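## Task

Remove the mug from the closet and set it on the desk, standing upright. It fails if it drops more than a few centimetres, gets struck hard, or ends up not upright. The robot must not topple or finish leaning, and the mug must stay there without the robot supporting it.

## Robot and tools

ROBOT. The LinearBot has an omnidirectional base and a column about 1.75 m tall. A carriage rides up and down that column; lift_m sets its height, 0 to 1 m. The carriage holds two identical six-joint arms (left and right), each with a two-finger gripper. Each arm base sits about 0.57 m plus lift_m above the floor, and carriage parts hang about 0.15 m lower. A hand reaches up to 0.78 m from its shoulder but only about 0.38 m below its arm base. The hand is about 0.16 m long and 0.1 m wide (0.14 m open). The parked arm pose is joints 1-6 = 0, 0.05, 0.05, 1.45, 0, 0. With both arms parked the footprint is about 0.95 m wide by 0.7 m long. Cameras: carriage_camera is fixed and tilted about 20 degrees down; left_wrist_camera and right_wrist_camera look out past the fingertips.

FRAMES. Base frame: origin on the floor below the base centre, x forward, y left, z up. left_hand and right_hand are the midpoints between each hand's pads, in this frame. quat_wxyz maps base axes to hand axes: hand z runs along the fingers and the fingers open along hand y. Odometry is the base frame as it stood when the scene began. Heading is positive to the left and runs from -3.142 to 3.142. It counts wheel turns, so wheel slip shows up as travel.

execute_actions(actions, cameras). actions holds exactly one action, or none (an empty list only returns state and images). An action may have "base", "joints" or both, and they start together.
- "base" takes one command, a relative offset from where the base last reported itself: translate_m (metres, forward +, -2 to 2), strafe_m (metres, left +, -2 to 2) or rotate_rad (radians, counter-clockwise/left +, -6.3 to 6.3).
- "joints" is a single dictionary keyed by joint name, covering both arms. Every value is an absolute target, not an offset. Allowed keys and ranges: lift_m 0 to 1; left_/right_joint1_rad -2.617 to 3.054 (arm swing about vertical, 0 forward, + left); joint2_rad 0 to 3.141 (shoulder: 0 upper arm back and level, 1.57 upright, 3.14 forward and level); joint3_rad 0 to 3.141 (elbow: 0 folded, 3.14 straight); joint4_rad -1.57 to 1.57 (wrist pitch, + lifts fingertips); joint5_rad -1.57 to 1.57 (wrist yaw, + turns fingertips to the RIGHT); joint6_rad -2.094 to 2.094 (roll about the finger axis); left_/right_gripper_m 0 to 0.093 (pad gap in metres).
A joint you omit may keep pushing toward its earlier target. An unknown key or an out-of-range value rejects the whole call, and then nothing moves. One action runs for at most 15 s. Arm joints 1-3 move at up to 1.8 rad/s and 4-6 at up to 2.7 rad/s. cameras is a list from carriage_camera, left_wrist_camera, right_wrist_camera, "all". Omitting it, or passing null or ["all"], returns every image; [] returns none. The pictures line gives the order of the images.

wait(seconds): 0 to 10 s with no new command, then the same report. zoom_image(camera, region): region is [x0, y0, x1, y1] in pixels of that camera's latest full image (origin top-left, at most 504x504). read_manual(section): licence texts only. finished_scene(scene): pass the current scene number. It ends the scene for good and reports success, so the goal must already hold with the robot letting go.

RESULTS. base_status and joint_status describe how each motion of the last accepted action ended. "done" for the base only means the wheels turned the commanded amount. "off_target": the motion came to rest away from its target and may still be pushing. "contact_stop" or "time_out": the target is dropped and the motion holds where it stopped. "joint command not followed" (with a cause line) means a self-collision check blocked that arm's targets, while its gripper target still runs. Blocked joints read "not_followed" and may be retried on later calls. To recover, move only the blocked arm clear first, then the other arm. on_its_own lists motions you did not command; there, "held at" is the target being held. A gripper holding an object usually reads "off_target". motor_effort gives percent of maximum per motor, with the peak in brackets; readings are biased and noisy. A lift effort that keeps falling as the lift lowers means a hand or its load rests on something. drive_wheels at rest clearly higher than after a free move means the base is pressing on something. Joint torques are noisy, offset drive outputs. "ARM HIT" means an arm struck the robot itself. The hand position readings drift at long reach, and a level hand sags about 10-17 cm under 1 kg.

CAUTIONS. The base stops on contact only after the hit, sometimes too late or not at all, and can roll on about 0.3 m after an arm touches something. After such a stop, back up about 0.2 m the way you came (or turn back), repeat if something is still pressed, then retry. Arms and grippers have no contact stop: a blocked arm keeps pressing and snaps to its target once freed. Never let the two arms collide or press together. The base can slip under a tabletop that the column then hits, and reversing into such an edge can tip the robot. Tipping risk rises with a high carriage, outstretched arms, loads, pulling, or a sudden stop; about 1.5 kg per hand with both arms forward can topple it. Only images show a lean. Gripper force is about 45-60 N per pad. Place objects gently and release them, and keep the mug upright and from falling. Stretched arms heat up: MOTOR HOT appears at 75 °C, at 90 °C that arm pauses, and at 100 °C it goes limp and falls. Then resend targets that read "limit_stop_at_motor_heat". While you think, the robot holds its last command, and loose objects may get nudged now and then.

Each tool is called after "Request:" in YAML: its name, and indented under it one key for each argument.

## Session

Request:
execute_actions:
  actions: []
  cameras: ["carriage_camera"]

Scene clock: 0.00 s.
Joint torques (N m, as the arm reports them, + toward a larger angle): no reading
base_odometry: x=+0.000 y=+0.000 heading=+0.000 (m, m, rad; odometry frame)
base_status: not commanded
joint_positions: lift_m=+0.300 left_joint1_rad=+0.011 left_joint2_rad=+0.047 left_joint3_rad=+0.058 left_joint4_rad=+1.439 left_joint5_rad=+0.041 left_joint6_rad=-0.036 left_gripper_m=+0.094 right_joint1_rad=-0.012 right_joint2_rad=+0.064 right_joint3_rad=+0.058 right_joint4_rad=+1.417 right_joint5_rad=-0.035 right_joint6_rad=+0.007 right_gripper_m=+0.095
joint_status: not commanded
motor_effort: lift_m=+24 drive_wheels=+2 (%)
left_hand: x=+0.3007 y=+0.3412 z=+1.3004 quat_wxyz=(+0.998, +0.019, +0.061, -0.014) (m; base frame)
right_hand: x=+0.3115 y=-0.3424 z=+1.2994 quat_wxyz=(+0.997, -0.017, +0.080, -0.001) (m; base frame)
pictures: carriage_camera
camera_calibration (this result's frames):
carriage_camera: T_world_to_cam=[[0.00273822, -0.999144, -0.0412728, 0.056029], [-0.347834, 0.0377441, -0.936796, 1.26217], [0.937552, 0.0169213, -0.347433, 0.275124], [0, 0, 0, 1]] pos_world=[0.180928, 0.00368634, 1.28029]
Images, in order (width x height): carriage_camera 504x504.

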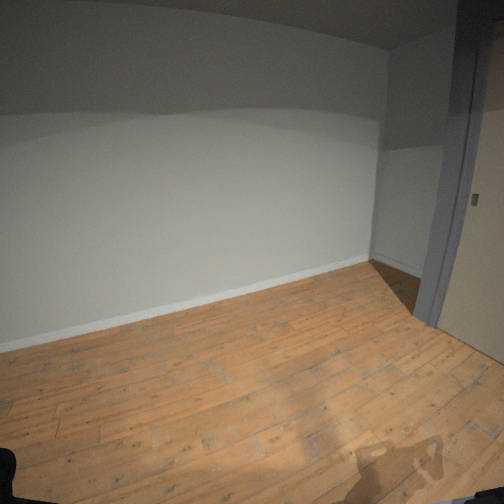

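Request:
execute_actions:
  actions:
    - {"base":{"rotate_rad":-1.157},"joints":{"right_joint1_rad":0,"right_joint2_rad":0.8,"right_joint3_rad":0.1,"right_joint4_rad":0.7,"right_joint5_rad":0,"right_joint6_rad":0,"right_gripper_m":0}}
  cameras: ["carriage_camera"]

Request:
zoom_image:
  camera: "carriage_camera"
  region: [0, 150, 252, 402]

Request:
zoom_image:
  camera: "carriage_camera"
  region: [200, 150, 452, 402]

Scene clock: 6.00 s.
Joint torques (N m, as the arm reports them, + toward a larger angle): left_arm=[ 0.01  3.54  6.92  0.02 -0.03  0.13] | right_arm=[ 0.7   0.7   8.54  2.06 -0.06 -0.14]
base_odometry: x=+0.000 y=+0.000 heading=-1.157 (m, m, rad; odometry frame)
base_status: done
joint_positions: lift_m=+0.300 left_joint1_rad=+0.011 left_joint2_rad=+0.047 left_joint3_rad=+0.058 left_joint4_rad=+1.438 left_joint5_rad=+0.041 left_joint6_rad=-0.036 left_gripper_m=+0.094 right_joint1_rad=-0.010 right_joint2_rad=+0.787 right_joint3_rad=+0.093 right_joint4_rad=+0.700 right_joint5_rad=-0.005 right_joint6_rad=+0.003 right_gripper_m=+0.001
joint_status: all done
motor_effort: lift_m=+24(24) drive_wheels=+6(17) (%)
left_hand: x=+0.3009 y=+0.3412 z=+1.3004 quat_wxyz=(+0.998, +0.019, +0.061, -0.014) (m; base frame)
right_hand: x=+0.5768 y=-0.3502 z=+1.0590 quat_wxyz=(+0.709, +0.003, +0.705, -0.001) (m; base frame)
pictures: carriage_camera
camera_calibration (this result's frames):
carriage_camera: T_world_to_cam=[[0.00273822, -0.999144, -0.0412728, 0.056029], [-0.347834, 0.0377441, -0.936796, 1.26217], [0.937552, 0.0169213, -0.347433, 0.275124], [0, 0, 0, 1]] pos_world=[0.180928, 0.00368634, 1.28029]
Images, in order (width x height): carriage_camera 504x504.

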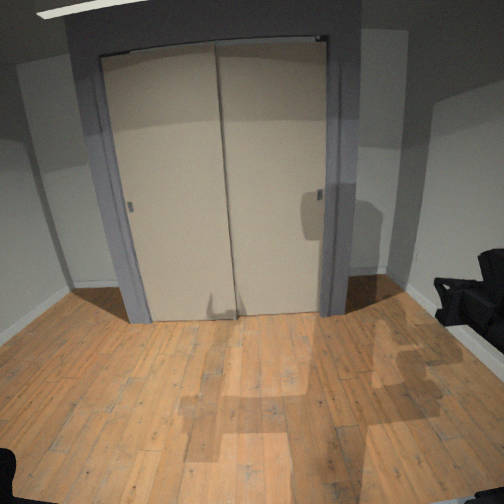

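Region (0, 150, 252, 402) of carriage_camera's 504x504 image, scaled by 2.000, with more detail than that image has.

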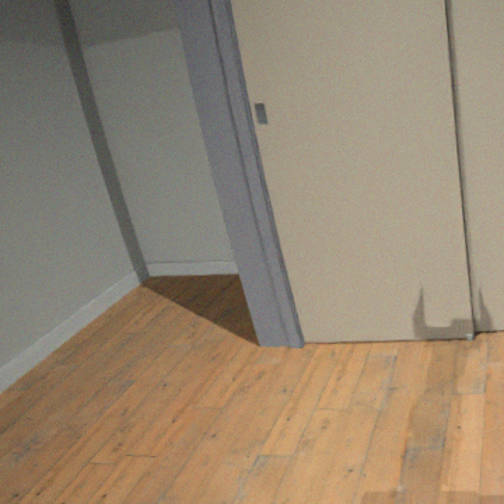

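Region (200, 150, 452, 402) of carriage_camera's 504x504 image, scaled by 2.000, with more detail than that image has.

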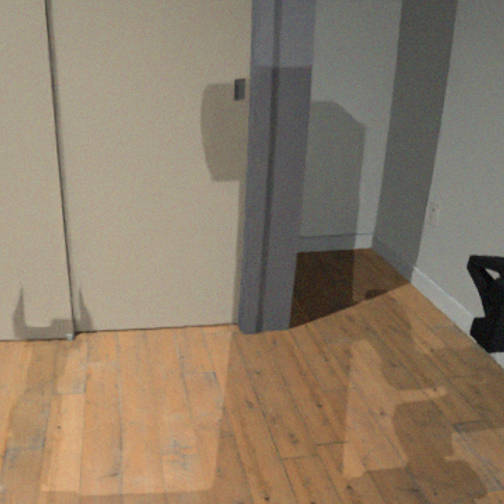

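Request:
execute_actions:
  actions:
    - {"base":{"rotate_rad":-0.197}}
  cameras: []

Request:
execute_actions:
  actions:
    - {"base":{"translate_m":1.127},"joints":{"lift_m":0.215,"right_joint1_rad":0.25,"right_joint2_rad":1.5,"right_joint3_rad":0.6,"right_joint4_rad":0.9,"right_gripper_m":0.093}}
  cameras: []

Request:
execute_actions:
  actions:
    - {"base":{"rotate_rad":0.22}}
  cameras: ["carriage_camera","right_wrist_camera"]

Scene clock: 10.63 s.
Joint torques (N m, as the arm reports them, + toward a larger angle): left_arm=[ 0.03  3.5   6.95  0.02 -0.03  0.13] | right_arm=[ 0.73  0.77  8.21  2.06 -0.06 -0.11]
base_odometry: x=+0.000 y=+0.000 heading=-1.353 (m, m, rad; odometry frame)
base_status: done
joint_positions: lift_m=+0.300 left_joint1_rad=+0.011 left_joint2_rad=+0.047 left_joint3_rad=+0.058 left_joint4_rad=+1.438 left_joint5_rad=+0.041 left_joint6_rad=-0.036 left_gripper_m=+0.094 right_joint1_rad=-0.010 right_joint2_rad=+0.787 right_joint3_rad=+0.093 right_joint4_rad=+0.700 right_joint5_rad=-0.004 right_joint6_rad=+0.003 right_gripper_m=+0.001
joint_status: not commanded
motor_effort: lift_m=+24(24) drive_wheels=+7(14) (%)
left_hand: x=+0.3010 y=+0.3412 z=+1.3004 quat_wxyz=(+0.998, +0.019, +0.061, -0.014) (m; base frame)
right_hand: x=+0.5768 y=-0.3502 z=+1.0590 quat_wxyz=(+0.709, +0.003, +0.705, -0.001) (m; base frame)
pictures: none
No camera images: the call's "cameras" was empty. Leave "cameras" out to get every camera's image.

Scene clock: 15.27 s.
Joint torques (N m, as the arm reports them, + toward a larger angle): left_arm=[ 0.    3.52  6.92 -0.02 -0.03  0.13] | right_arm=[ 0.45 -4.61  8.09  2.07 -0.07 -0.13]
base_odometry: x=+0.241 y=-1.101 heading=-1.354 (m, m, rad; odometry frame)
base_status: done
joint_positions: lift_m=+0.215 left_joint1_rad=+0.011 left_joint2_rad=+0.047 left_joint3_rad=+0.058 left_joint4_rad=+1.440 left_joint5_rad=+0.041 left_joint6_rad=-0.036 left_gripper_m=+0.094 right_joint1_rad=+0.243 right_joint2_rad=+1.486 right_joint3_rad=+0.588 right_joint4_rad=+0.901 right_joint5_rad=-0.004 right_joint6_rad=+0.003 right_gripper_m=+0.093
joint_status: all done
motor_effort: lift_m=+20(20) drive_wheels=-7(21) (%)
left_hand: x=+0.3005 y=+0.3412 z=+1.2162 quat_wxyz=(+0.998, +0.019, +0.060, -0.014) (m; base frame)
right_hand: x=+0.7006 y=-0.2407 z=+1.0071 quat_wxyz=(+0.703, -0.086, +0.700, +0.088) (m; base frame)
pictures: none
No camera images: the call's "cameras" was empty. Leave "cameras" out to get every camera's image.

Scene clock: 16.60 s.
Joint torques (N m, as the arm reports them, + toward a larger angle): left_arm=[ 0.02  3.52  6.95  0.01 -0.03  0.13] | right_arm=[ 0.46 -4.53  8.06  2.07 -0.07 -0.12]
base_odometry: x=+0.241 y=-1.101 heading=-1.135 (m, m, rad; odometry frame)
base_status: done
joint_positions: lift_m=+0.215 left_joint1_rad=+0.011 left_joint2_rad=+0.047 left_joint3_rad=+0.058 left_joint4_rad=+1.438 left_joint5_rad=+0.041 left_joint6_rad=-0.036 left_gripper_m=+0.094 right_joint1_rad=+0.243 right_joint2_rad=+1.486 right_joint3_rad=+0.588 right_joint4_rad=+0.902 right_joint5_rad=-0.003 right_joint6_rad=+0.003 right_gripper_m=+0.093
joint_status: not commanded
motor_effort: lift_m=+20(19) drive_wheels=+9(11) (%)
left_hand: x=+0.3008 y=+0.3412 z=+1.2162 quat_wxyz=(+0.998, +0.019, +0.061, -0.014) (m; base frame)
right_hand: x=+0.7006 y=-0.2408 z=+1.0072 quat_wxyz=(+0.703, -0.085, +0.700, +0.088) (m; base frame)
pictures: carriage_camera, right_wrist_camera
camera_calibration (this result's frames):
carriage_camera: T_world_to_cam=[[0.00273822, -0.999144, -0.0412728, 0.0525511], [-0.347834, 0.0377441, -0.936796, 1.18322], [0.937552, 0.0169213, -0.347433, 0.245846], [0, 0, 0, 1]] pos_world=[0.180928, 0.00368634, 1.19602]
right_wrist_camera: T_world_to_cam=[[0.187342, -0.981896, -0.0279985, -0.341903], [-0.618197, -0.0957032, -0.780176, 1.19232], [0.763371, 0.163468, -0.624934, 0.252537], [0, 0, 0, 1]] pos_world=[0.608362, -0.262886, 1.07847]
Images, in order (width x height): carriage_camera 504x504, right_wrist_camera 504x504.

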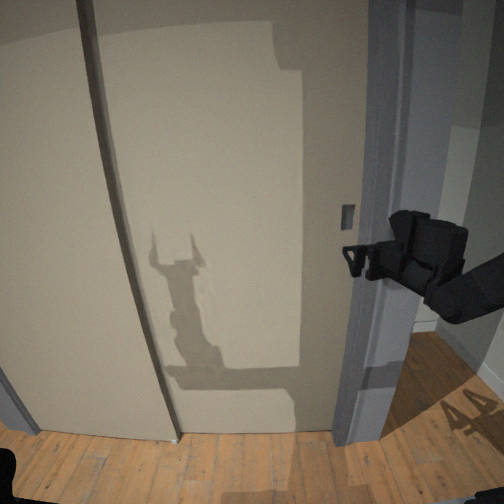

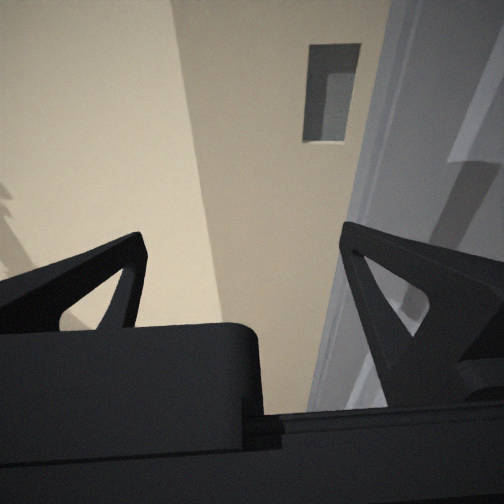

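Request:
execute_actions:
  actions:
    - {"base":{"translate_m":0.11},"joints":{"lift_m":0.237,"right_joint1_rad":0.345,"right_joint5_rad":0.12}}
  cameras: ["right_wrist_camera"]

Scene clock: 19.63 s.
Joint torques (N m, as the arm reports them, + toward a larger angle): left_arm=[ 0.01  3.53  6.94  0.03 -0.03  0.13] | right_arm=[ 0.2  -4.73  7.73  2.02 -0.04 -0.12]
base_odometry: x=+0.288 y=-1.201 heading=-1.133 (m, m, rad; odometry frame)
base_status: done
joint_positions: lift_m=+0.237 left_joint1_rad=+0.011 left_joint2_rad=+0.047 left_joint3_rad=+0.058 left_joint4_rad=+1.438 left_joint5_rad=+0.041 left_joint6_rad=-0.036 left_gripper_m=+0.094 right_joint1_rad=+0.342 right_joint2_rad=+1.486 right_joint3_rad=+0.592 right_joint4_rad=+0.907 right_joint5_rad=+0.112 right_joint6_rad=+0.003 right_gripper_m=+0.093
joint_status: all done
motor_effort: lift_m=+26(33) drive_wheels=-9(16) (%)
left_hand: x=+0.3009 y=+0.3412 z=+1.2375 quat_wxyz=(+0.998, +0.019, +0.061, -0.014) (m; base frame)
right_hand: x=+0.6940 y=-0.2175 z=+1.0316 quat_wxyz=(+0.707, -0.079, +0.698, +0.084) (m; base frame)
pictures: right_wrist_camera
camera_calibration (this result's frames):
right_wrist_camera: T_world_to_cam=[[0.172223, -0.984597, -0.0301421, -0.304962], [-0.612702, -0.083112, -0.785932, 1.2144], [0.771321, 0.153824, -0.617578, 0.25382], [0, 0, 0, 1]] pos_world=[0.600811, -0.238376, 1.102]
Images, in order (width x height): right_wrist_camera 504x504.

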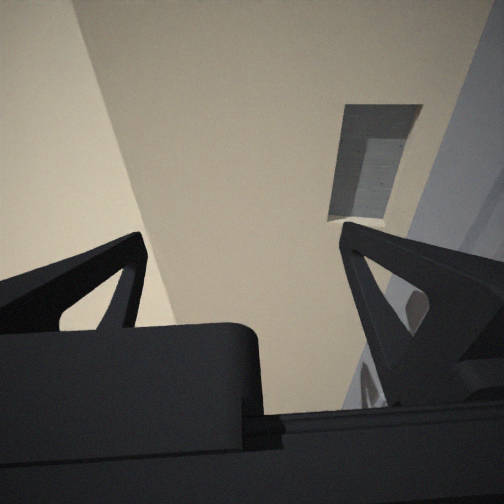

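Request:
execute_actions:
  actions:
    - {"base":{"translate_m":0.045},"joints":{"right_joint1_rad":0.318}}
  cameras: ["right_wrist_camera"]

Scene clock: 21.70 s.
Joint torques (N m, as the arm reports them, + toward a larger angle): left_arm=[-0.01  3.53  6.94 -0.01 -0.03  0.12] | right_arm=[-0.6  -4.53  7.75  2.   -0.05 -0.12]
base_odometry: x=+0.307 y=-1.242 heading=-1.132 (m, m, rad; odometry frame)
base_status: done
joint_positions: lift_m=+0.237 left_joint1_rad=+0.011 left_joint2_rad=+0.047 left_joint3_rad=+0.058 left_joint4_rad=+1.439 left_joint5_rad=+0.041 left_joint6_rad=-0.036 left_gripper_m=+0.094 right_joint1_rad=+0.327 right_joint2_rad=+1.486 right_joint3_rad=+0.592 right_joint4_rad=+0.907 right_joint5_rad=+0.114 right_joint6_rad=+0.003 right_gripper_m=+0.093
joint_status: all done
motor_effort: lift_m=+27(27) drive_wheels=-9(20) (%)
left_hand: x=+0.3006 y=+0.3412 z=+1.2375 quat_wxyz=(+0.998, +0.019, +0.060, -0.014) (m; base frame)
right_hand: x=+0.6960 y=-0.2241 z=+1.0315 quat_wxyz=(+0.708, -0.073, +0.698, +0.078) (m; base frame)
pictures: right_wrist_camera
camera_calibration (this result's frames):
right_wrist_camera: T_world_to_cam=[[0.156039, -0.987292, -0.0300988, -0.301154], [-0.614272, -0.0731311, -0.785698, 1.21807], [0.773513, 0.141088, -0.617877, 0.249198], [0, 0, 0, 1]] pos_world=[0.602458, -0.243407, 1.10194]
Images, in order (width x height): right_wrist_camera 504x504.

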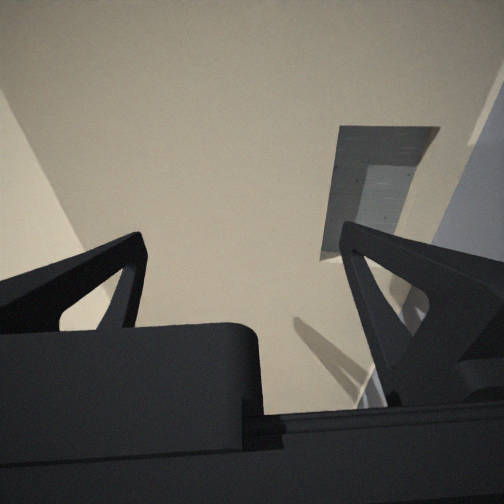

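Request:
execute_actions:
  actions:
    - {"base":{"translate_m":0.027}}
  cameras: ["right_wrist_camera"]

Scene clock: 23.37 s.
Joint torques (N m, as the arm reports them, + toward a larger angle): left_arm=[-0.02  3.53  6.9   0.01 -0.03  0.13] | right_arm=[-0.59 -4.46  7.91  2.01 -0.07 -0.11]
base_odometry: x=+0.319 y=-1.266 heading=-1.131 (m, m, rad; odometry frame)
base_status: done
joint_positions: lift_m=+0.237 left_joint1_rad=+0.011 left_joint2_rad=+0.047 left_joint3_rad=+0.058 left_joint4_rad=+1.438 left_joint5_rad=+0.041 left_joint6_rad=-0.036 left_gripper_m=+0.094 right_joint1_rad=+0.327 right_joint2_rad=+1.486 right_joint3_rad=+0.592 right_joint4_rad=+0.906 right_joint5_rad=+0.115 right_joint6_rad=+0.003 right_gripper_m=+0.093
joint_status: not commanded
motor_effort: lift_m=+26(27) drive_wheels=+8(16) (%)
left_hand: x=+0.3009 y=+0.3412 z=+1.2375 quat_wxyz=(+0.998, +0.019, +0.061, -0.014) (m; base frame)
right_hand: x=+0.6960 y=-0.2243 z=+1.0313 quat_wxyz=(+0.707, -0.073, +0.699, +0.077) (m; base frame)
pictures: right_wrist_camera
camera_calibration (this result's frames):
right_wrist_camera: T_world_to_cam=[[0.154887, -0.987477, -0.0299842, -0.300713], [-0.614927, -0.0726089, -0.785234, 1.21803], [0.773224, 0.140061, -0.618472, 0.24966], [0, 0, 0, 1]] pos_world=[0.602531, -0.243475, 1.10183]
Images, in order (width x height): right_wrist_camera 504x504.

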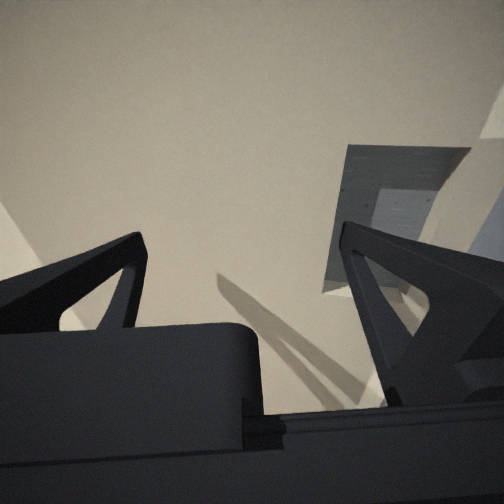

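Request:
execute_actions:
  actions:
    - {"base":{"strafe_m":0.42},"joints":{"right_joint1_rad":0.35,"right_joint5_rad":-0.05,"right_joint2_rad":1.53,"right_joint3_rad":0.64,"right_joint4_rad":0.89}}
  cameras: ["right_wrist_camera","carriage_camera"]

Scene clock: 27.13 s.
Joint torques (N m, as the arm reports them, + toward a larger angle): left_arm=[ 0.01  3.51  6.92 -0.01 -0.03  0.13] | right_arm=[-0.1  -4.17  8.39  2.03 -0.02 -0.13]
base_odometry: x=+0.699 y=-1.088 heading=-1.131 (m, m, rad; odometry frame)
base_status: done
joint_positions: lift_m=+0.237 left_joint1_rad=+0.011 left_joint2_rad=+0.047 left_joint3_rad=+0.058 left_joint4_rad=+1.439 left_joint5_rad=+0.041 left_joint6_rad=-0.036 left_gripper_m=+0.094 right_joint1_rad=+0.352 right_joint2_rad=+1.507 right_joint3_rad=+0.624 right_joint4_rad=+0.896 right_joint5_rad=-0.059 right_joint6_rad=+0.003 right_gripper_m=+0.093
joint_status: all done
motor_effort: lift_m=+27(27) drive_wheels=+4(18) (%)
left_hand: x=+0.3006 y=+0.3412 z=+1.2375 quat_wxyz=(+0.998, +0.019, +0.060, -0.014) (m; base frame)
right_hand: x=+0.6902 y=-0.1832 z=+1.0339 quat_wxyz=(+0.697, -0.142, +0.688, +0.146) (m; base frame)
pictures: carriage_camera, right_wrist_camera
camera_calibration (this result's frames):
carriage_camera: T_world_to_cam=[[0.00273822, -0.999144, -0.0412728, 0.0534318], [-0.347834, 0.0377441, -0.936796, 1.20321], [0.937552, 0.0169213, -0.347433, 0.25326], [0, 0, 0, 1]] pos_world=[0.180928, 0.00368634, 1.21736]
right_wrist_camera: T_world_to_cam=[[0.345749, -0.937917, -0.027724, -0.384211], [-0.587952, -0.193524, -0.785405, 1.17887], [0.73128, 0.287854, -0.618361, 0.305904], [0, 0, 0, 1]] pos_world=[0.602259, -0.220274, 1.1044]
Images, in order (width x height): carriage_camera 504x504, right_wrist_camera 504x504.

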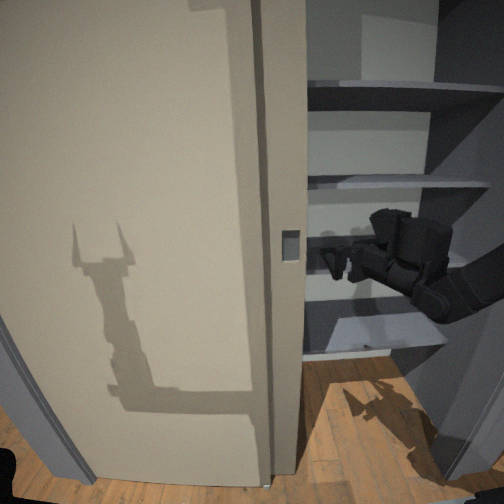

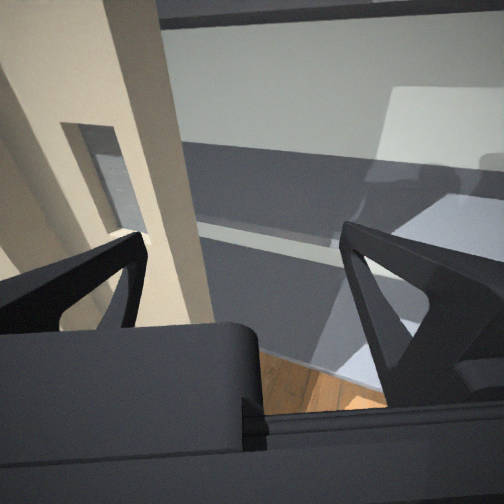

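Request:
execute_actions:
  actions:
    - {"joints":{"lift_m":0.62,"right_joint1_rad":-0.1,"right_joint5_rad":-0.2,"right_joint2_rad":2.11,"right_joint3_rad":1.563,"right_joint4_rad":0.9,"right_gripper_m":0}}
  cameras: ["right_wrist_camera","carriage_camera"]

Request:
execute_actions:
  actions:
    - {"joints":{"right_joint5_rad":-1.0,"right_joint4_rad":0.55}}
  cameras: ["right_wrist_camera"]

Scene clock: 30.70 s.
Joint torques (N m, as the arm reports them, + toward a larger angle): left_arm=[ 0.01  3.52  6.92  0.   -0.03  0.13] | right_arm=[  0.49 -11.01   8.23   1.69  -0.07  -0.1 ]
base_odometry: x=+0.699 y=-1.088 heading=-1.131 (m, m, rad; odometry frame)
base_status: not commanded
joint_positions: lift_m=+0.620 left_joint1_rad=+0.011 left_joint2_rad=+0.047 left_joint3_rad=+0.058 left_joint4_rad=+1.439 left_joint5_rad=+0.041 left_joint6_rad=-0.036 left_gripper_m=+0.094 right_joint1_rad=-0.107 right_joint2_rad=+2.097 right_joint3_rad=+1.559 right_joint4_rad=+0.911 right_joint5_rad=-0.199 right_joint6_rad=+0.003 right_gripper_m=+0.001
joint_status: all done
motor_effort: lift_m=+27(34) drive_wheels=+3(4) (%)
left_hand: x=+0.3007 y=+0.3412 z=+1.6204 quat_wxyz=(+0.998, +0.019, +0.061, -0.014) (m; base frame)
right_hand: x=+0.8902 y=-0.3804 z=+1.5440 quat_wxyz=(+0.824, -0.051, +0.565, +0.013) (m; base frame)
pictures: carriage_camera, right_wrist_camera
camera_calibration (this result's frames):
carriage_camera: T_world_to_cam=[[0.00273822, -0.999144, -0.0412728, 0.0692362], [-0.347834, 0.0377441, -0.936796, 1.56194], [0.937552, 0.0169213, -0.347433, 0.386301], [0, 0, 0, 1]] pos_world=[0.180928, 0.00368634, 1.60029]
right_wrist_camera: T_world_to_cam=[[0.03468, -0.999073, 0.0255167, -0.452741], [-0.304995, -0.0348942, -0.951714, 1.72414], [0.951722, 0.025223, -0.305922, -0.24669], [0, 0, 0, 1]] pos_world=[0.776335, -0.385936, 1.57697]
Images, in order (width x height): carriage_camera 504x504, right_wrist_camera 504x504.

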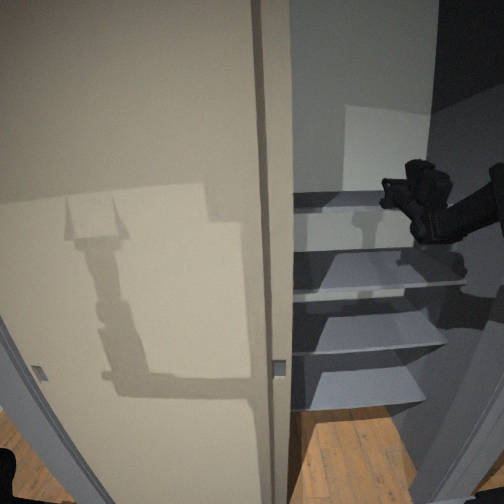

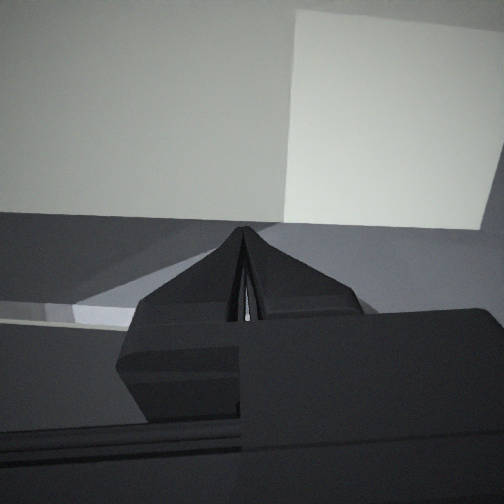

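Scene clock: 32.00 s.
Joint torques (N m, as the arm reports them, + toward a larger angle): left_arm=[ 0.    3.52  6.95  0.   -0.03  0.13] | right_arm=[  0.49 -10.96   8.21   1.66  -0.17  -0.12]
base_odometry: x=+0.699 y=-1.088 heading=-1.131 (m, m, rad; odometry frame)
base_status: not commanded
joint_positions: lift_m=+0.620 left_joint1_rad=+0.011 left_joint2_rad=+0.047 left_joint3_rad=+0.058 left_joint4_rad=+1.439 left_joint5_rad=+0.041 left_joint6_rad=-0.036 left_gripper_m=+0.094 right_joint1_rad=-0.107 right_joint2_rad=+2.097 right_joint3_rad=+1.559 right_joint4_rad=+0.564 right_joint5_rad=-0.993 right_joint6_rad=+0.003 right_gripper_m=+0.001
joint_status: all done
motor_effort: lift_m=+27(27) drive_wheels=+3(4) (%)
left_hand: x=+0.3007 y=+0.3412 z=+1.6204 quat_wxyz=(+0.998, +0.019, +0.061, -0.014) (m; base frame)
right_hand: x=+0.8443 y=-0.2648 z=+1.4600 quat_wxyz=(+0.646, -0.307, +0.631, +0.299) (m; base frame)
pictures: right_wrist_camera
camera_calibration (this result's frames):
right_wrist_camera: T_world_to_cam=[[0.737092, -0.675759, -0.00673869, -0.793801], [-0.420693, -0.451027, -0.787142, 1.38146], [0.528879, 0.583031, -0.616735, 0.726926], [0, 0, 0, 1]] pos_world=[0.781818, -0.337165, 1.53037]
Images, in order (width x height): right_wrist_camera 504x504.

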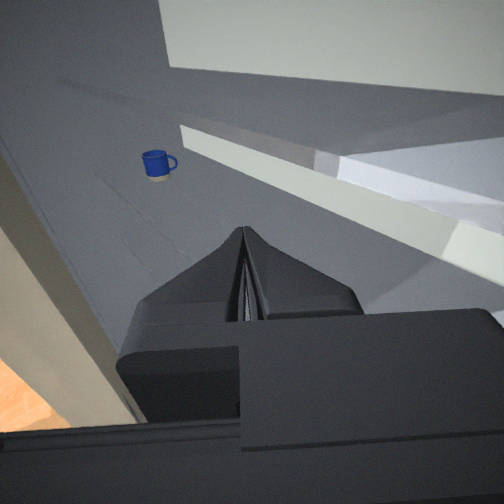

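Request:
execute_actions:
  actions:
    - {"joints":{"right_joint1_rad":0.1,"right_joint5_rad":-1.45,"right_gripper_m":0.093,"left_joint1_rad":0,"left_joint2_rad":0.8,"left_joint3_rad":0.1,"left_joint4_rad":0.7,"left_joint5_rad":0,"left_joint6_rad":0,"left_gripper_m":0,"lift_m":0.45}}
  cameras: ["right_wrist_camera","carriage_camera"]

Scene clock: 35.73 s.
Joint torques (N m, as the arm reports them, + toward a larger angle): left_arm=[-0.52 -0.26  8.65  2.83 -0.07  0.18] | right_arm=[ -0.48 -10.95   7.79   1.43  -0.16  -0.12]
base_odometry: x=+0.699 y=-1.088 heading=-1.131 (m, m, rad; odometry frame)
base_status: not commanded
joint_positions: lift_m=+0.450 left_joint1_rad=+0.007 left_joint2_rad=+0.789 left_joint3_rad=+0.103 left_joint4_rad=+0.697 left_joint5_rad=+0.006 left_joint6_rad=-0.005 left_gripper_m=+0.000 right_joint1_rad=+0.108 right_joint2_rad=+2.099 right_joint3_rad=+1.561 right_joint4_rad=+0.556 right_joint5_rad=-1.444 right_joint6_rad=+0.003 right_gripper_m=+0.093
joint_status: all done
motor_effort: lift_m=+21(21) drive_wheels=+3(4) (%)
left_hand: x=+0.5780 y=+0.3492 z=+1.2131 quat_wxyz=(+0.711, -0.002, +0.703, -0.001) (m; base frame)
right_hand: x=+0.7392 y=-0.1256 z=+1.2878 quat_wxyz=(+0.509, -0.498, +0.501, +0.492) (m; base frame)
pictures: carriage_camera, right_wrist_camera
camera_calibration (this result's frames):
carriage_camera: T_world_to_cam=[[0.00273822, -0.999144, -0.0412728, 0.0622459], [-0.347834, 0.0377441, -0.936796, 1.40327], [0.937552, 0.0169213, -0.347433, 0.327457], [0, 0, 0, 1]] pos_world=[0.180928, 0.00368634, 1.43092]
right_wrist_camera: T_world_to_cam=[[0.997051, -0.0760853, -0.00997091, -0.736118], [-0.0554038, -0.623873, -0.77956, 0.962937], [0.0530924, 0.777813, -0.626249, 0.983513], [0, 0, 0, 1]] pos_world=[0.735081, -0.220247, 1.35925]
Images, in order (width x height): carriage_camera 504x504, right_wrist_camera 504x504.

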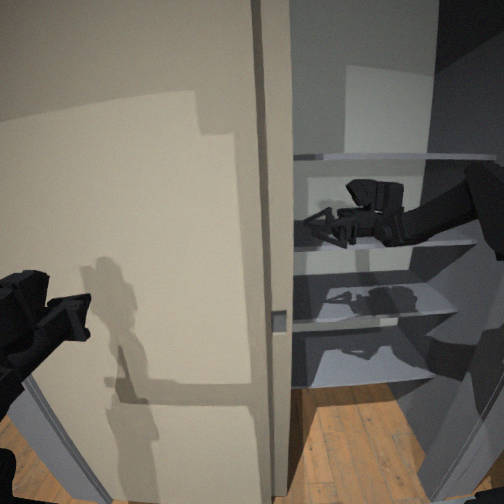

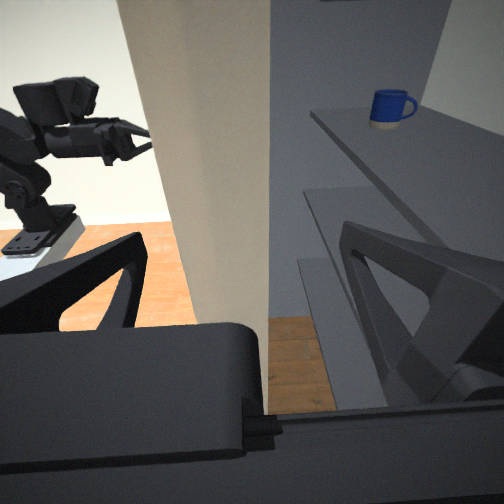

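Request:
execute_actions:
  actions:
    - {"joints":{"right_joint1_rad":0.24,"right_joint5_rad":-1.33}}
  cameras: []

Request:
execute_actions:
  actions:
    - {"joints":{"right_gripper_m":0.02}}
  cameras: []

Request:
execute_actions:
  actions:
    - {"joints":{"right_joint1_rad":-0.1,"right_joint5_rad":-1.57}}
  cameras: ["right_wrist_camera","carriage_camera"]

Scene clock: 37.53 s.
Joint torques (N m, as the arm reports them, + toward a larger angle): left_arm=[-0.51 -0.25  8.63  2.82 -0.07  0.18] | right_arm=[ -0.53 -10.96   7.83   1.5   -0.05  -0.12]
base_odometry: x=+0.699 y=-1.088 heading=-1.131 (m, m, rad; odometry frame)
base_status: not commanded
joint_positions: lift_m=+0.450 left_joint1_rad=+0.007 left_joint2_rad=+0.789 left_joint3_rad=+0.103 left_joint4_rad=+0.698 left_joint5_rad=+0.006 left_joint6_rad=-0.005 left_gripper_m=+0.000 right_joint1_rad=+0.249 right_joint2_rad=+2.099 right_joint3_rad=+1.561 right_joint4_rad=+0.556 right_joint5_rad=-1.336 right_joint6_rad=+0.003 right_gripper_m=+0.093
joint_status: all done
motor_effort: lift_m=+21(21) drive_wheels=-3(4) (%)
left_hand: x=+0.5780 y=+0.3492 z=+1.2134 quat_wxyz=(+0.711, -0.002, +0.703, -0.001) (m; base frame)
right_hand: x=+0.7219 y=-0.0608 z=+1.2881 quat_wxyz=(+0.501, -0.506, +0.492, +0.501) (m; base frame)
pictures: none
No camera images: the call's "cameras" was empty. Leave "cameras" out to get every camera's image.

Scene clock: 38.27 s.
Joint torques (N m, as the arm reports them, + toward a larger angle): left_arm=[-0.52 -0.25  8.6   2.82 -0.07  0.18] | right_arm=[  0.19 -11.06   7.76   1.51  -0.7   -0.07]
base_odometry: x=+0.699 y=-1.088 heading=-1.131 (m, m, rad; odometry frame)
base_status: not commanded
joint_positions: lift_m=+0.450 left_joint1_rad=+0.007 left_joint2_rad=+0.789 left_joint3_rad=+0.103 left_joint4_rad=+0.700 left_joint5_rad=+0.005 left_joint6_rad=-0.005 left_gripper_m=+0.000 right_joint1_rad=+0.238 right_joint2_rad=+2.100 right_joint3_rad=+1.563 right_joint4_rad=+0.559 right_joint5_rad=-1.273 right_joint6_rad=-0.001 right_gripper_m=+0.035
joint_status: right_gripper_m off_target (ended at +0.035, target +0.020)
motor_effort: lift_m=+21(21) drive_wheels=-2(3) (%)
left_hand: x=+0.5780 y=+0.3493 z=+1.2139 quat_wxyz=(+0.712, -0.003, +0.702, -0.001) (m; base frame)
right_hand: x=+0.7363 y=-0.0661 z=+1.2886 quat_wxyz=(+0.522, -0.489, +0.508, +0.480) (m; base frame)
pictures: none
No camera images: the call's "cameras" was empty. Leave "cameras" out to get every camera's image.

Scene clock: 39.70 s.
Joint torques (N m, as the arm reports them, + toward a larger angle): left_arm=[-0.43 -0.24  8.68  2.75 -0.05  0.17] | right_arm=[-3.4  -7.73 11.31  1.41 -0.1   0.25]
base_odometry: x=+0.699 y=-1.087 heading=-1.131 (m, m, rad; odometry frame)
base_status: not commanded
joint_positions: lift_m=+0.450 left_joint1_rad=+0.007 left_joint2_rad=+0.789 left_joint3_rad=+0.103 left_joint4_rad=+0.704 left_joint5_rad=+0.004 left_joint6_rad=-0.005 left_gripper_m=+0.000 right_joint1_rad=-0.048 right_joint2_rad=+2.063 right_joint3_rad=+1.511 right_joint4_rad=+0.548 right_joint5_rad=-1.559 right_joint6_rad=-0.029 right_gripper_m=+0.035
joint_status: right_joint1_rad off_target (ended at -0.048, target -0.100); the others done
joint sent to its limit — the command would take right_joint5_rad past its lower limit, so that joint was sent only as far as its limit.
motor_effort: lift_m=+21(21) drive_wheels=+3(14) (%)
left_hand: x=+0.5780 y=+0.3493 z=+1.2148 quat_wxyz=(+0.713, -0.003, +0.701, -0.001) (m; base frame)
right_hand: x=+0.7392 y=-0.1982 z=+1.2866 quat_wxyz=(+0.520, -0.491, +0.509, +0.479) (m; base frame)
pictures: carriage_camera, right_wrist_camera
camera_calibration (this result's frames):
carriage_camera: T_world_to_cam=[[0.00273822, -0.999144, -0.0412728, 0.0622459], [-0.347834, 0.0377441, -0.936796, 1.40327], [0.937552, 0.0169213, -0.347433, 0.327457], [0, 0, 0, 1]] pos_world=[0.180928, 0.00368634, 1.43092]
right_wrist_camera: T_world_to_cam=[[0.993205, -0.116375, -0.00017053, -0.759355], [-0.0731767, -0.623388, -0.778481, 0.9286], [0.0904894, 0.773204, -0.627668, 1.01252], [0, 0, 0, 1]] pos_world=[0.730525, -0.292376, 1.35829]
Images, in order (width x height): carriage_camera 504x504, right_wrist_camera 504x504.

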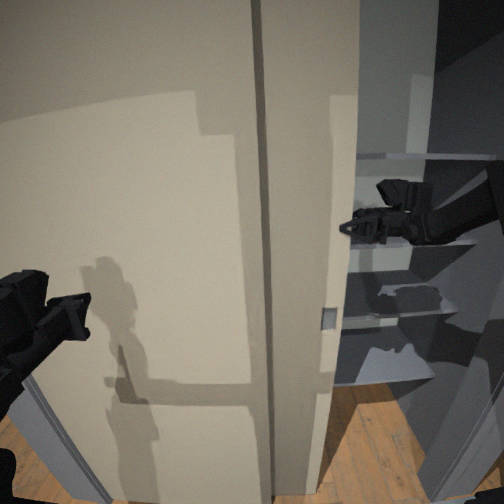

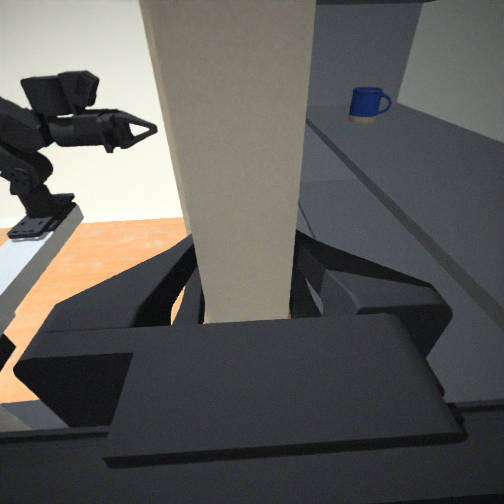

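Request:
execute_actions:
  actions:
    - {"joints":{"right_gripper_m":0.093,"right_joint1_rad":-0.35}}
  cameras: []

Request:
execute_actions:
  actions:
    - {"joints":{"right_joint2_rad":0.05,"right_joint3_rad":0.05,"right_joint4_rad":1.45,"right_joint5_rad":0,"lift_m":0.267}}
  cameras: []

Request:
execute_actions:
  actions:
    - {"base":{"strafe_m":0.35},"joints":{"right_joint1_rad":0}}
  cameras: ["left_wrist_camera","carriage_camera"]

Scene clock: 41.60 s.
Joint torques (N m, as the arm reports them, + toward a larger angle): left_arm=[-0.46 -0.26  8.68  2.75 -0.05  0.18] | right_arm=[  0.4  -10.09   8.75   1.4   -0.12   0.01]
base_odometry: x=+0.699 y=-1.088 heading=-1.131 (m, m, rad; odometry frame)
base_status: not commanded
joint_positions: lift_m=+0.450 left_joint1_rad=+0.007 left_joint2_rad=+0.789 left_joint3_rad=+0.103 left_joint4_rad=+0.704 left_joint5_rad=+0.004 left_joint6_rad=-0.005 left_gripper_m=+0.000 right_joint1_rad=-0.357 right_joint2_rad=+2.090 right_joint3_rad=+1.548 right_joint4_rad=+0.548 right_joint5_rad=-1.559 right_joint6_rad=-0.009 right_gripper_m=+0.093
joint_status: all done
motor_effort: lift_m=+21(21) drive_wheels=+2(4) (%)
left_hand: x=+0.5780 y=+0.3493 z=+1.2149 quat_wxyz=(+0.714, -0.003, +0.701, -0.001) (m; base frame)
right_hand: x=+0.7690 y=-0.3506 z=+1.2865 quat_wxyz=(+0.586, -0.404, +0.580, +0.396) (m; base frame)
pictures: none
No camera images: the call's "cameras" was empty. Leave "cameras" out to get every camera's image.

Scene clock: 43.63 s.
Joint torques (N m, as the arm reports them, + toward a larger angle): left_arm=[-0.45 -0.26  8.65  2.79 -0.04  0.17] | right_arm=[ 0.53  2.8   4.94 -0.08 -0.03 -0.01]
base_odometry: x=+0.699 y=-1.088 heading=-1.131 (m, m, rad; odometry frame)
base_status: not commanded
joint_positions: lift_m=+0.267 left_joint1_rad=+0.007 left_joint2_rad=+0.789 left_joint3_rad=+0.103 left_joint4_rad=+0.702 left_joint5_rad=+0.004 left_joint6_rad=-0.005 left_gripper_m=+0.000 right_joint1_rad=-0.357 right_joint2_rad=+0.067 right_joint3_rad=+0.066 right_joint4_rad=+1.448 right_joint5_rad=-0.007 right_joint6_rad=-0.008 right_gripper_m=+0.093
joint_status: all done
motor_effort: lift_m=+20(21) drive_wheels=+2(2) (%)
left_hand: x=+0.5780 y=+0.3493 z=+1.0313 quat_wxyz=(+0.713, -0.003, +0.702, -0.001) (m; base frame)
right_hand: x=+0.3011 y=-0.3580 z=+1.2704 quat_wxyz=(+0.982, +0.007, +0.062, -0.181) (m; base frame)
pictures: none
No camera images: the call's "cameras" was empty. Leave "cameras" out to get every camera's image.

Scene clock: 46.37 s.
Joint torques (N m, as the arm reports them, + toward a larger angle): left_arm=[-0.43 -0.25  8.65  2.78 -0.04  0.18] | right_arm=[ 0.64  2.85  5.01 -0.07 -0.06  0.  ]
base_odometry: x=+1.016 y=-0.939 heading=-1.131 (m, m, rad; odometry frame)
base_status: done
joint_positions: lift_m=+0.267 left_joint1_rad=+0.007 left_joint2_rad=+0.789 left_joint3_rad=+0.103 left_joint4_rad=+0.702 left_joint5_rad=+0.004 left_joint6_rad=-0.005 left_gripper_m=+0.000 right_joint1_rad=-0.008 right_joint2_rad=+0.067 right_joint3_rad=+0.066 right_joint4_rad=+1.448 right_joint5_rad=-0.006 right_joint6_rad=-0.008 right_gripper_m=+0.093
joint_status: all done
motor_effort: lift_m=+20(20) drive_wheels=+1(10) (%)
left_hand: x=+0.5780 y=+0.3493 z=+1.0313 quat_wxyz=(+0.713, -0.003, +0.702, -0.001) (m; base frame)
right_hand: x=+0.3027 y=-0.3471 z=+1.2704 quat_wxyz=(+0.998, -0.003, +0.062, -0.008) (m; base frame)
pictures: carriage_camera, left_wrist_camera
camera_calibration (this result's frames):
carriage_camera: T_world_to_cam=[[0.00273822, -0.999144, -0.0412728, 0.0546958], [-0.347834, 0.0377441, -0.936796, 1.2319], [0.937552, 0.0169213, -0.347433, 0.2639], [0, 0, 0, 1]] pos_world=[0.180928, 0.00368634, 1.24799]
left_wrist_camera: T_world_to_cam=[[-0.0351184, -0.999365, 0.00596482, 0.360426], [-0.542621, 0.0140553, -0.83986, 1.18289], [0.839243, -0.0327312, -0.54277, 0.211138], [0, 0, 0, 1]] pos_world=[0.477323, 0.350482, 1.10591]
Images, in order (width x height): carriage_camera 504x504, left_wrist_camera 504x504.

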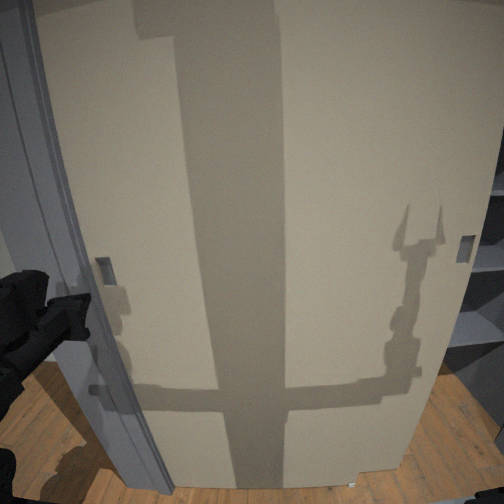

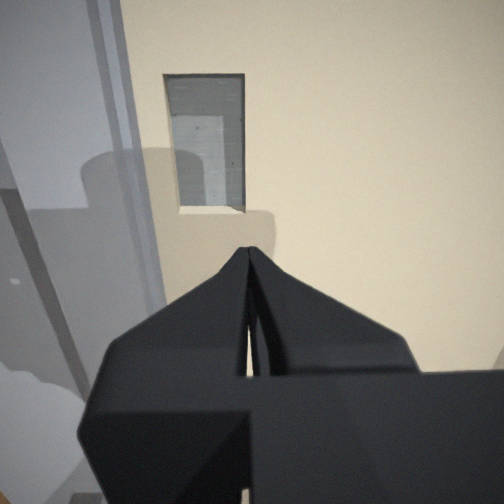

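Request:
execute_actions:
  actions:
    - {"base":{"translate_m":0.103},"joints":{"left_joint1_rad":0.065,"lift_m":0.28}}
  cameras: ["left_wrist_camera"]

Scene clock: 49.30 s.
Joint torques (N m, as the arm reports them, + toward a larger angle): left_arm=[ 0.41 -0.27  8.66  2.69 -0.04  0.17] | right_arm=[ 0.59  2.81  5.04 -0.09 -0.06  0.  ]
base_odometry: x=+1.060 y=-1.032 heading=-1.131 (m, m, rad; odometry frame)
base_status: done
joint_positions: lift_m=+0.280 left_joint1_rad=+0.059 left_joint2_rad=+0.789 left_joint3_rad=+0.103 left_joint4_rad=+0.709 left_joint5_rad=+0.003 left_joint6_rad=-0.005 left_gripper_m=+0.000 right_joint1_rad=-0.008 right_joint2_rad=+0.067 right_joint3_rad=+0.065 right_joint4_rad=+1.449 right_joint5_rad=-0.005 right_joint6_rad=-0.008 right_gripper_m=+0.093
joint_status: all done
motor_effort: lift_m=+27(37) drive_wheels=-5(14) (%)
left_hand: x=+0.5774 y=+0.3655 z=+1.0456 quat_wxyz=(+0.715, -0.021, +0.698, +0.018) (m; base frame)
right_hand: x=+0.3028 y=-0.3472 z=+1.2825 quat_wxyz=(+0.998, -0.003, +0.062, -0.008) (m; base frame)
pictures: left_wrist_camera
camera_calibration (this result's frames):
left_wrist_camera: T_world_to_cam=[[0.0174719, -0.999831, 0.00565452, 0.346557], [-0.536197, -0.014143, -0.843975, 1.20523], [0.843912, 0.0117139, -0.536353, 0.194196], [0, 0, 0, 1]] pos_world=[0.476303, 0.36127, 1.11938]
Images, in order (width x height): left_wrist_camera 504x504.

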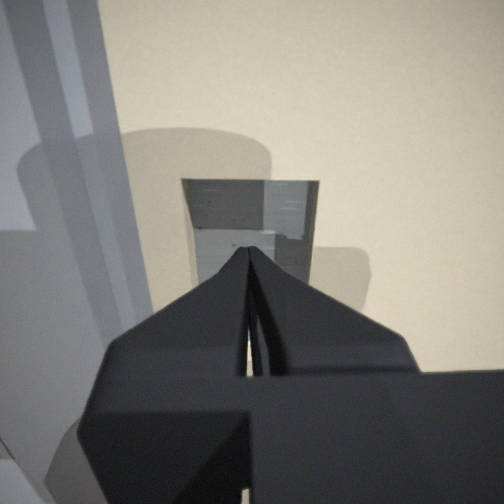

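Request:
execute_actions:
  actions:
    - {"base":{"strafe_m":-0.22},"joints":{"left_joint1_rad":0.03,"left_joint5_rad":0.1,"left_joint2_rad":0.84,"left_joint3_rad":0.14}}
  cameras: ["left_wrist_camera","carriage_camera"]

Scene clock: 52.07 s.
Joint torques (N m, as the arm reports them, + toward a larger angle): left_arm=[-0.65 -0.2   9.87  2.71  0.21  0.17] | right_arm=[ 0.61  2.82  4.89 -0.08 -0.06  0.  ]
base_odometry: x=+0.861 y=-1.126 heading=-1.130 (m, m, rad; odometry frame)
base_status: done
joint_positions: lift_m=+0.280 left_joint1_rad=+0.040 left_joint2_rad=+0.825 left_joint3_rad=+0.126 left_joint4_rad=+0.708 left_joint5_rad=+0.081 left_joint6_rad=-0.005 left_gripper_m=+0.000 right_joint1_rad=-0.008 right_joint2_rad=+0.067 right_joint3_rad=+0.065 right_joint4_rad=+1.449 right_joint5_rad=-0.005 right_joint6_rad=-0.008 right_gripper_m=+0.093
joint_status: all done
motor_effort: lift_m=+27(27) drive_wheels=-2(12) (%)
left_hand: x=+0.5833 y=+0.3465 z=+1.0458 quat_wxyz=(+0.710, +0.013, +0.704, -0.016) (m; base frame)
right_hand: x=+0.3028 y=-0.3474 z=+1.2825 quat_wxyz=(+0.998, -0.002, +0.062, -0.008) (m; base frame)
pictures: carriage_camera, left_wrist_camera
camera_calibration (this result's frames):
carriage_camera: T_world_to_cam=[[0.00273822, -0.999144, -0.0412728, 0.0552062], [-0.347834, 0.0377441, -0.936796, 1.24349], [0.937552, 0.0169213, -0.347433, 0.268197], [0, 0, 0, 1]] pos_world=[0.180928, 0.00368634, 1.26036]
left_wrist_camera: T_world_to_cam=[[-0.0792445, -0.996842, 0.00519058, 0.383316], [-0.547206, 0.039147, -0.836082, 1.18796], [0.833238, -0.0690952, -0.54858, 0.236583], [0, 0, 0, 1]] pos_world=[0.483303, 0.351947, 1.12102]
Images, in order (width x height): carriage_camera 504x504, left_wrist_camera 504x504.

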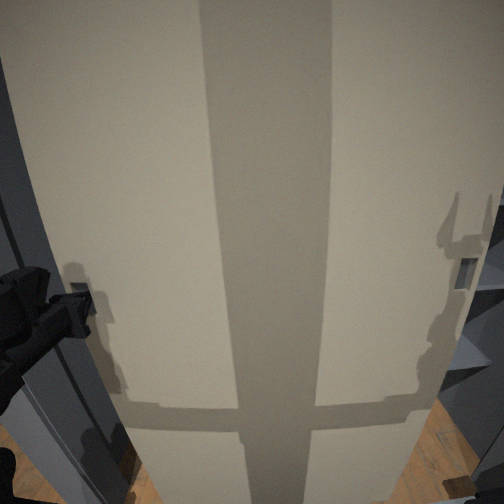

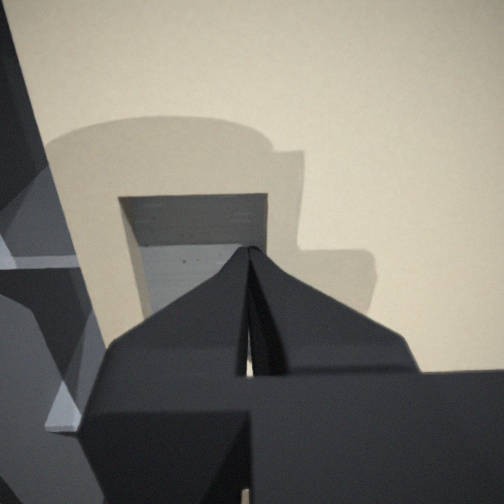

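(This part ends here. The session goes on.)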